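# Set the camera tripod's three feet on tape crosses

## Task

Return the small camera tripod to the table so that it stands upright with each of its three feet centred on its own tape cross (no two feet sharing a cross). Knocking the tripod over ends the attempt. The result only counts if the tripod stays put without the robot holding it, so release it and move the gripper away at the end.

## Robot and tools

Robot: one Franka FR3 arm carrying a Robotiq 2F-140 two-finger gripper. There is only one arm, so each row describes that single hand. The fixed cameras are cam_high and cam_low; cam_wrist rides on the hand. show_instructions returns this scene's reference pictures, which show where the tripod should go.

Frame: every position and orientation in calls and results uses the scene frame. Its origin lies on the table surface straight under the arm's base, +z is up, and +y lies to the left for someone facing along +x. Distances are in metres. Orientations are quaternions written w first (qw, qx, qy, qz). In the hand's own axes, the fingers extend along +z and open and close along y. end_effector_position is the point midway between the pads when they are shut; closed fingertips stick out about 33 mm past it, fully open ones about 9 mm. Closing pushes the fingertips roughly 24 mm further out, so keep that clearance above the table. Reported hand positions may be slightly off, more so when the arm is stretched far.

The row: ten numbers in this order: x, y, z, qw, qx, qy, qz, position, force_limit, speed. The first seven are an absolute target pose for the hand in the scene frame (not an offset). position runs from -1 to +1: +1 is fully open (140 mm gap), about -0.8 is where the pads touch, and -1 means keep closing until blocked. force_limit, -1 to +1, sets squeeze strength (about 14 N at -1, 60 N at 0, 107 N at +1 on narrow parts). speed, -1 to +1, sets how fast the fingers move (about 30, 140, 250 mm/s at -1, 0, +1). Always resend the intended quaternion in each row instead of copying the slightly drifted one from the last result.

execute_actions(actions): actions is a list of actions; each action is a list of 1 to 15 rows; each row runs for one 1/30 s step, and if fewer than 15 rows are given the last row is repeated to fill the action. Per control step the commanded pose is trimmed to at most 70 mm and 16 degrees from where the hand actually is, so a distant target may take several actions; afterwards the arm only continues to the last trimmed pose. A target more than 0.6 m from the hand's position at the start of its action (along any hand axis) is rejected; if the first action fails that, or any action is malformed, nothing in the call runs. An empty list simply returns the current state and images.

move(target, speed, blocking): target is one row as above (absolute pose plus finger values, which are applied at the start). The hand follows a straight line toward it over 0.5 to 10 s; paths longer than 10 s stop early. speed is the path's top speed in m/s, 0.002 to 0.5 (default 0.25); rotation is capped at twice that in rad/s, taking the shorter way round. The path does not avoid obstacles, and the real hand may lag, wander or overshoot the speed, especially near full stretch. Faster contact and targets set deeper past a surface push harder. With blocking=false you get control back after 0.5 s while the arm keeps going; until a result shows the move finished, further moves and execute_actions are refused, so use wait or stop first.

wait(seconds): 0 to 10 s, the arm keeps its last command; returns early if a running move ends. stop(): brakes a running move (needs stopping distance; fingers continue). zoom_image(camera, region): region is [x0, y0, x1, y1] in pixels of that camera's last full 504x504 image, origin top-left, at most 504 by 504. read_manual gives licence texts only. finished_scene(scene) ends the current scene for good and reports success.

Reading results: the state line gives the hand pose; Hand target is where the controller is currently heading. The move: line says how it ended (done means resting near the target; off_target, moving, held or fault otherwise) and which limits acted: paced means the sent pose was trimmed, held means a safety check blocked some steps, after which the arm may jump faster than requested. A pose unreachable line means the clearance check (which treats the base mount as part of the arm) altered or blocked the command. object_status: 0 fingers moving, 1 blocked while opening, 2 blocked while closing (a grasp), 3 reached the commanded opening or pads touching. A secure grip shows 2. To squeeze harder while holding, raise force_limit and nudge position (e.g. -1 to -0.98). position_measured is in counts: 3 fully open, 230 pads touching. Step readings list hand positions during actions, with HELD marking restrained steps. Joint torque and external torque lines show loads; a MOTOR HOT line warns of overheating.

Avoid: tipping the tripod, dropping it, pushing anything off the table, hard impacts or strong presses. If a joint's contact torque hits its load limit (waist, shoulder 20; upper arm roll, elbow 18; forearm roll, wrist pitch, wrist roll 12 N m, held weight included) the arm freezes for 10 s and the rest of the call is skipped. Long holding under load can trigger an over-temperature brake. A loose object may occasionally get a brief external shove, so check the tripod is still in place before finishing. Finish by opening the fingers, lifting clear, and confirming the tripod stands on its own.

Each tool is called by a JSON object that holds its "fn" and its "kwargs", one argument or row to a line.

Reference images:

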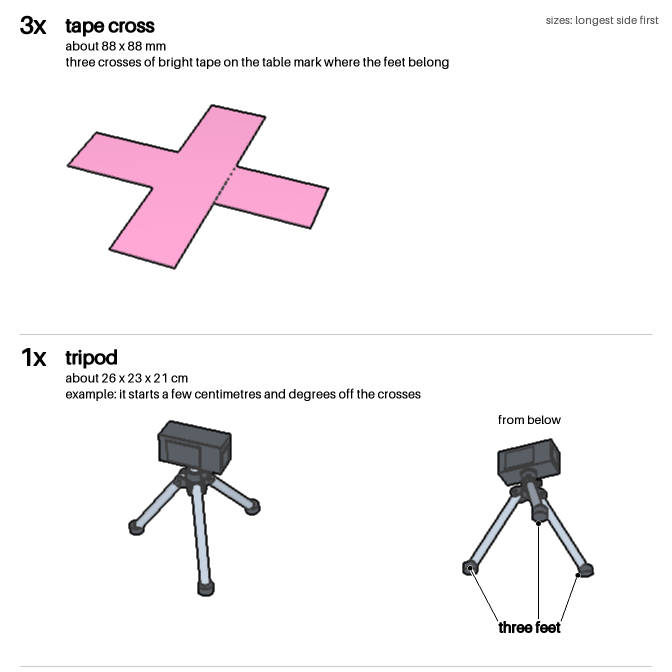

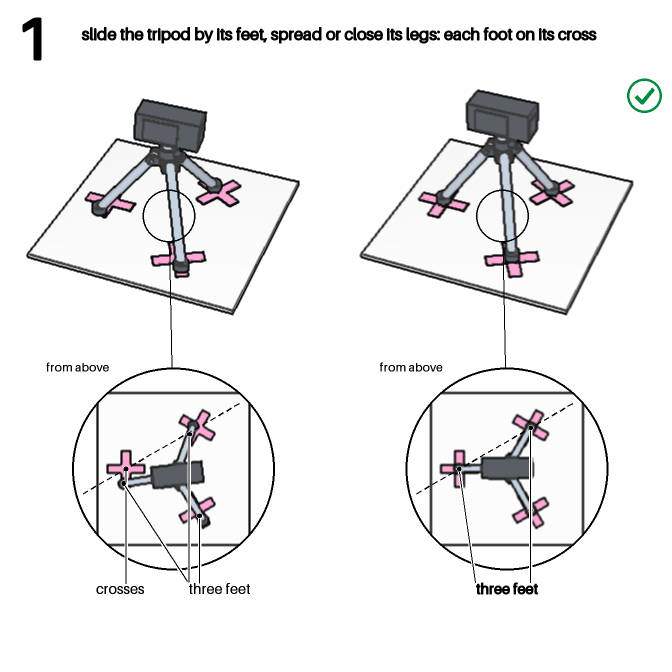

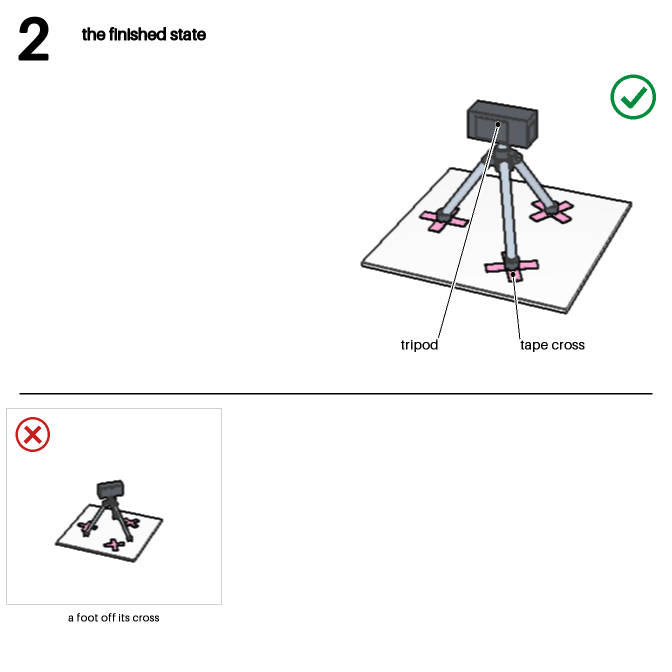

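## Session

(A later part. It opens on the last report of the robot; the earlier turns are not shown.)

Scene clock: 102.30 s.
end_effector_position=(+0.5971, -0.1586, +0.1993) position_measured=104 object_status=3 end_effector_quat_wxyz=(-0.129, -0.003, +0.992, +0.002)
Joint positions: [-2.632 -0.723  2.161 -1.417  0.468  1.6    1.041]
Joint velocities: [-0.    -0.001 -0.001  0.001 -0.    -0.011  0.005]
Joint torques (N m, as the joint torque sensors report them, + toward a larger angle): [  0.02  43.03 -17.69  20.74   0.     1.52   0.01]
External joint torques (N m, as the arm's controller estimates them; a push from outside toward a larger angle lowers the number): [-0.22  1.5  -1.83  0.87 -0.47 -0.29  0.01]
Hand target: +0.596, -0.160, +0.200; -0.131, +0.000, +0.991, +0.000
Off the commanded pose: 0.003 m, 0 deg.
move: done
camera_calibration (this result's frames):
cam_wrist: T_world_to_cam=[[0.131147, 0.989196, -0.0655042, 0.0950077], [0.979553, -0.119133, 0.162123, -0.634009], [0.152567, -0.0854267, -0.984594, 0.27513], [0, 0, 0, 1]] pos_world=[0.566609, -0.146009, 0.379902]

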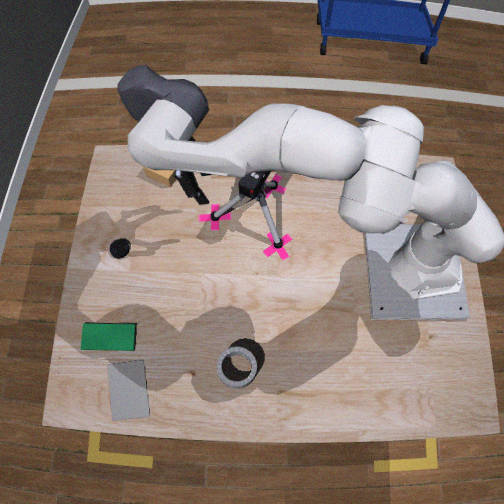

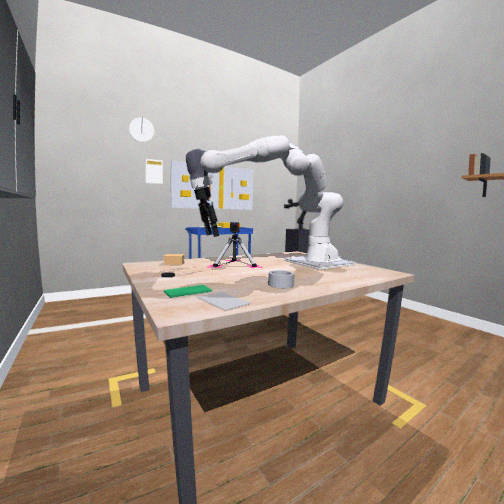

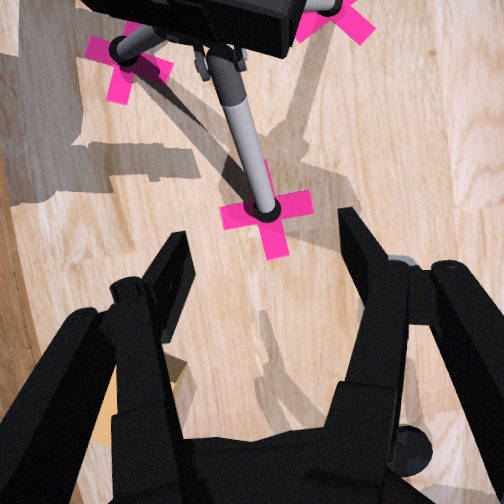

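{"fn": "zoom_image", "kwargs": {
  "camera": "cam_high",
  "region": [195, 165, 305, 275]
}}

{"fn": "zoom_image", "kwargs": {
  "camera": "cam_wrist",
  "region": [70, 0, 190, 120]
}}

Region (195, 165, 305, 275) of cam_high's 504x504 image, scaled by 4.582, with more detail than that image has.

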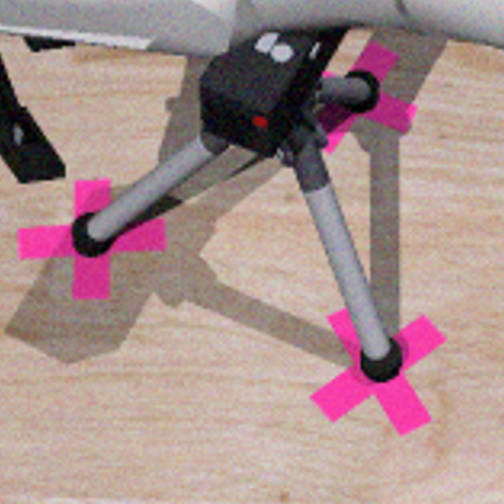

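Region (70, 0, 190, 120) of cam_wrist's 504x504 image, scaled by 4.200, with more detail than that image has.

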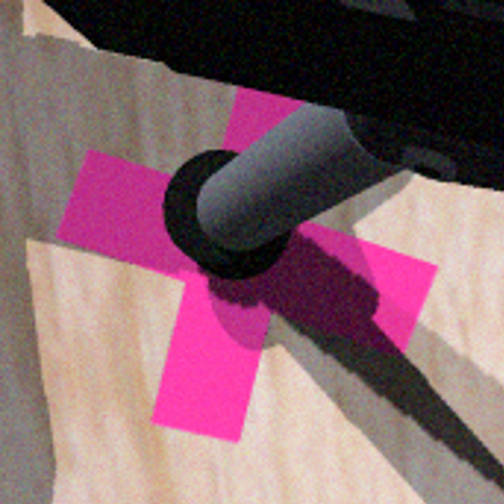

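{"fn": "finished_scene", "kwargs": {
  "scene": 1
}}

The scene is finished: the task was done.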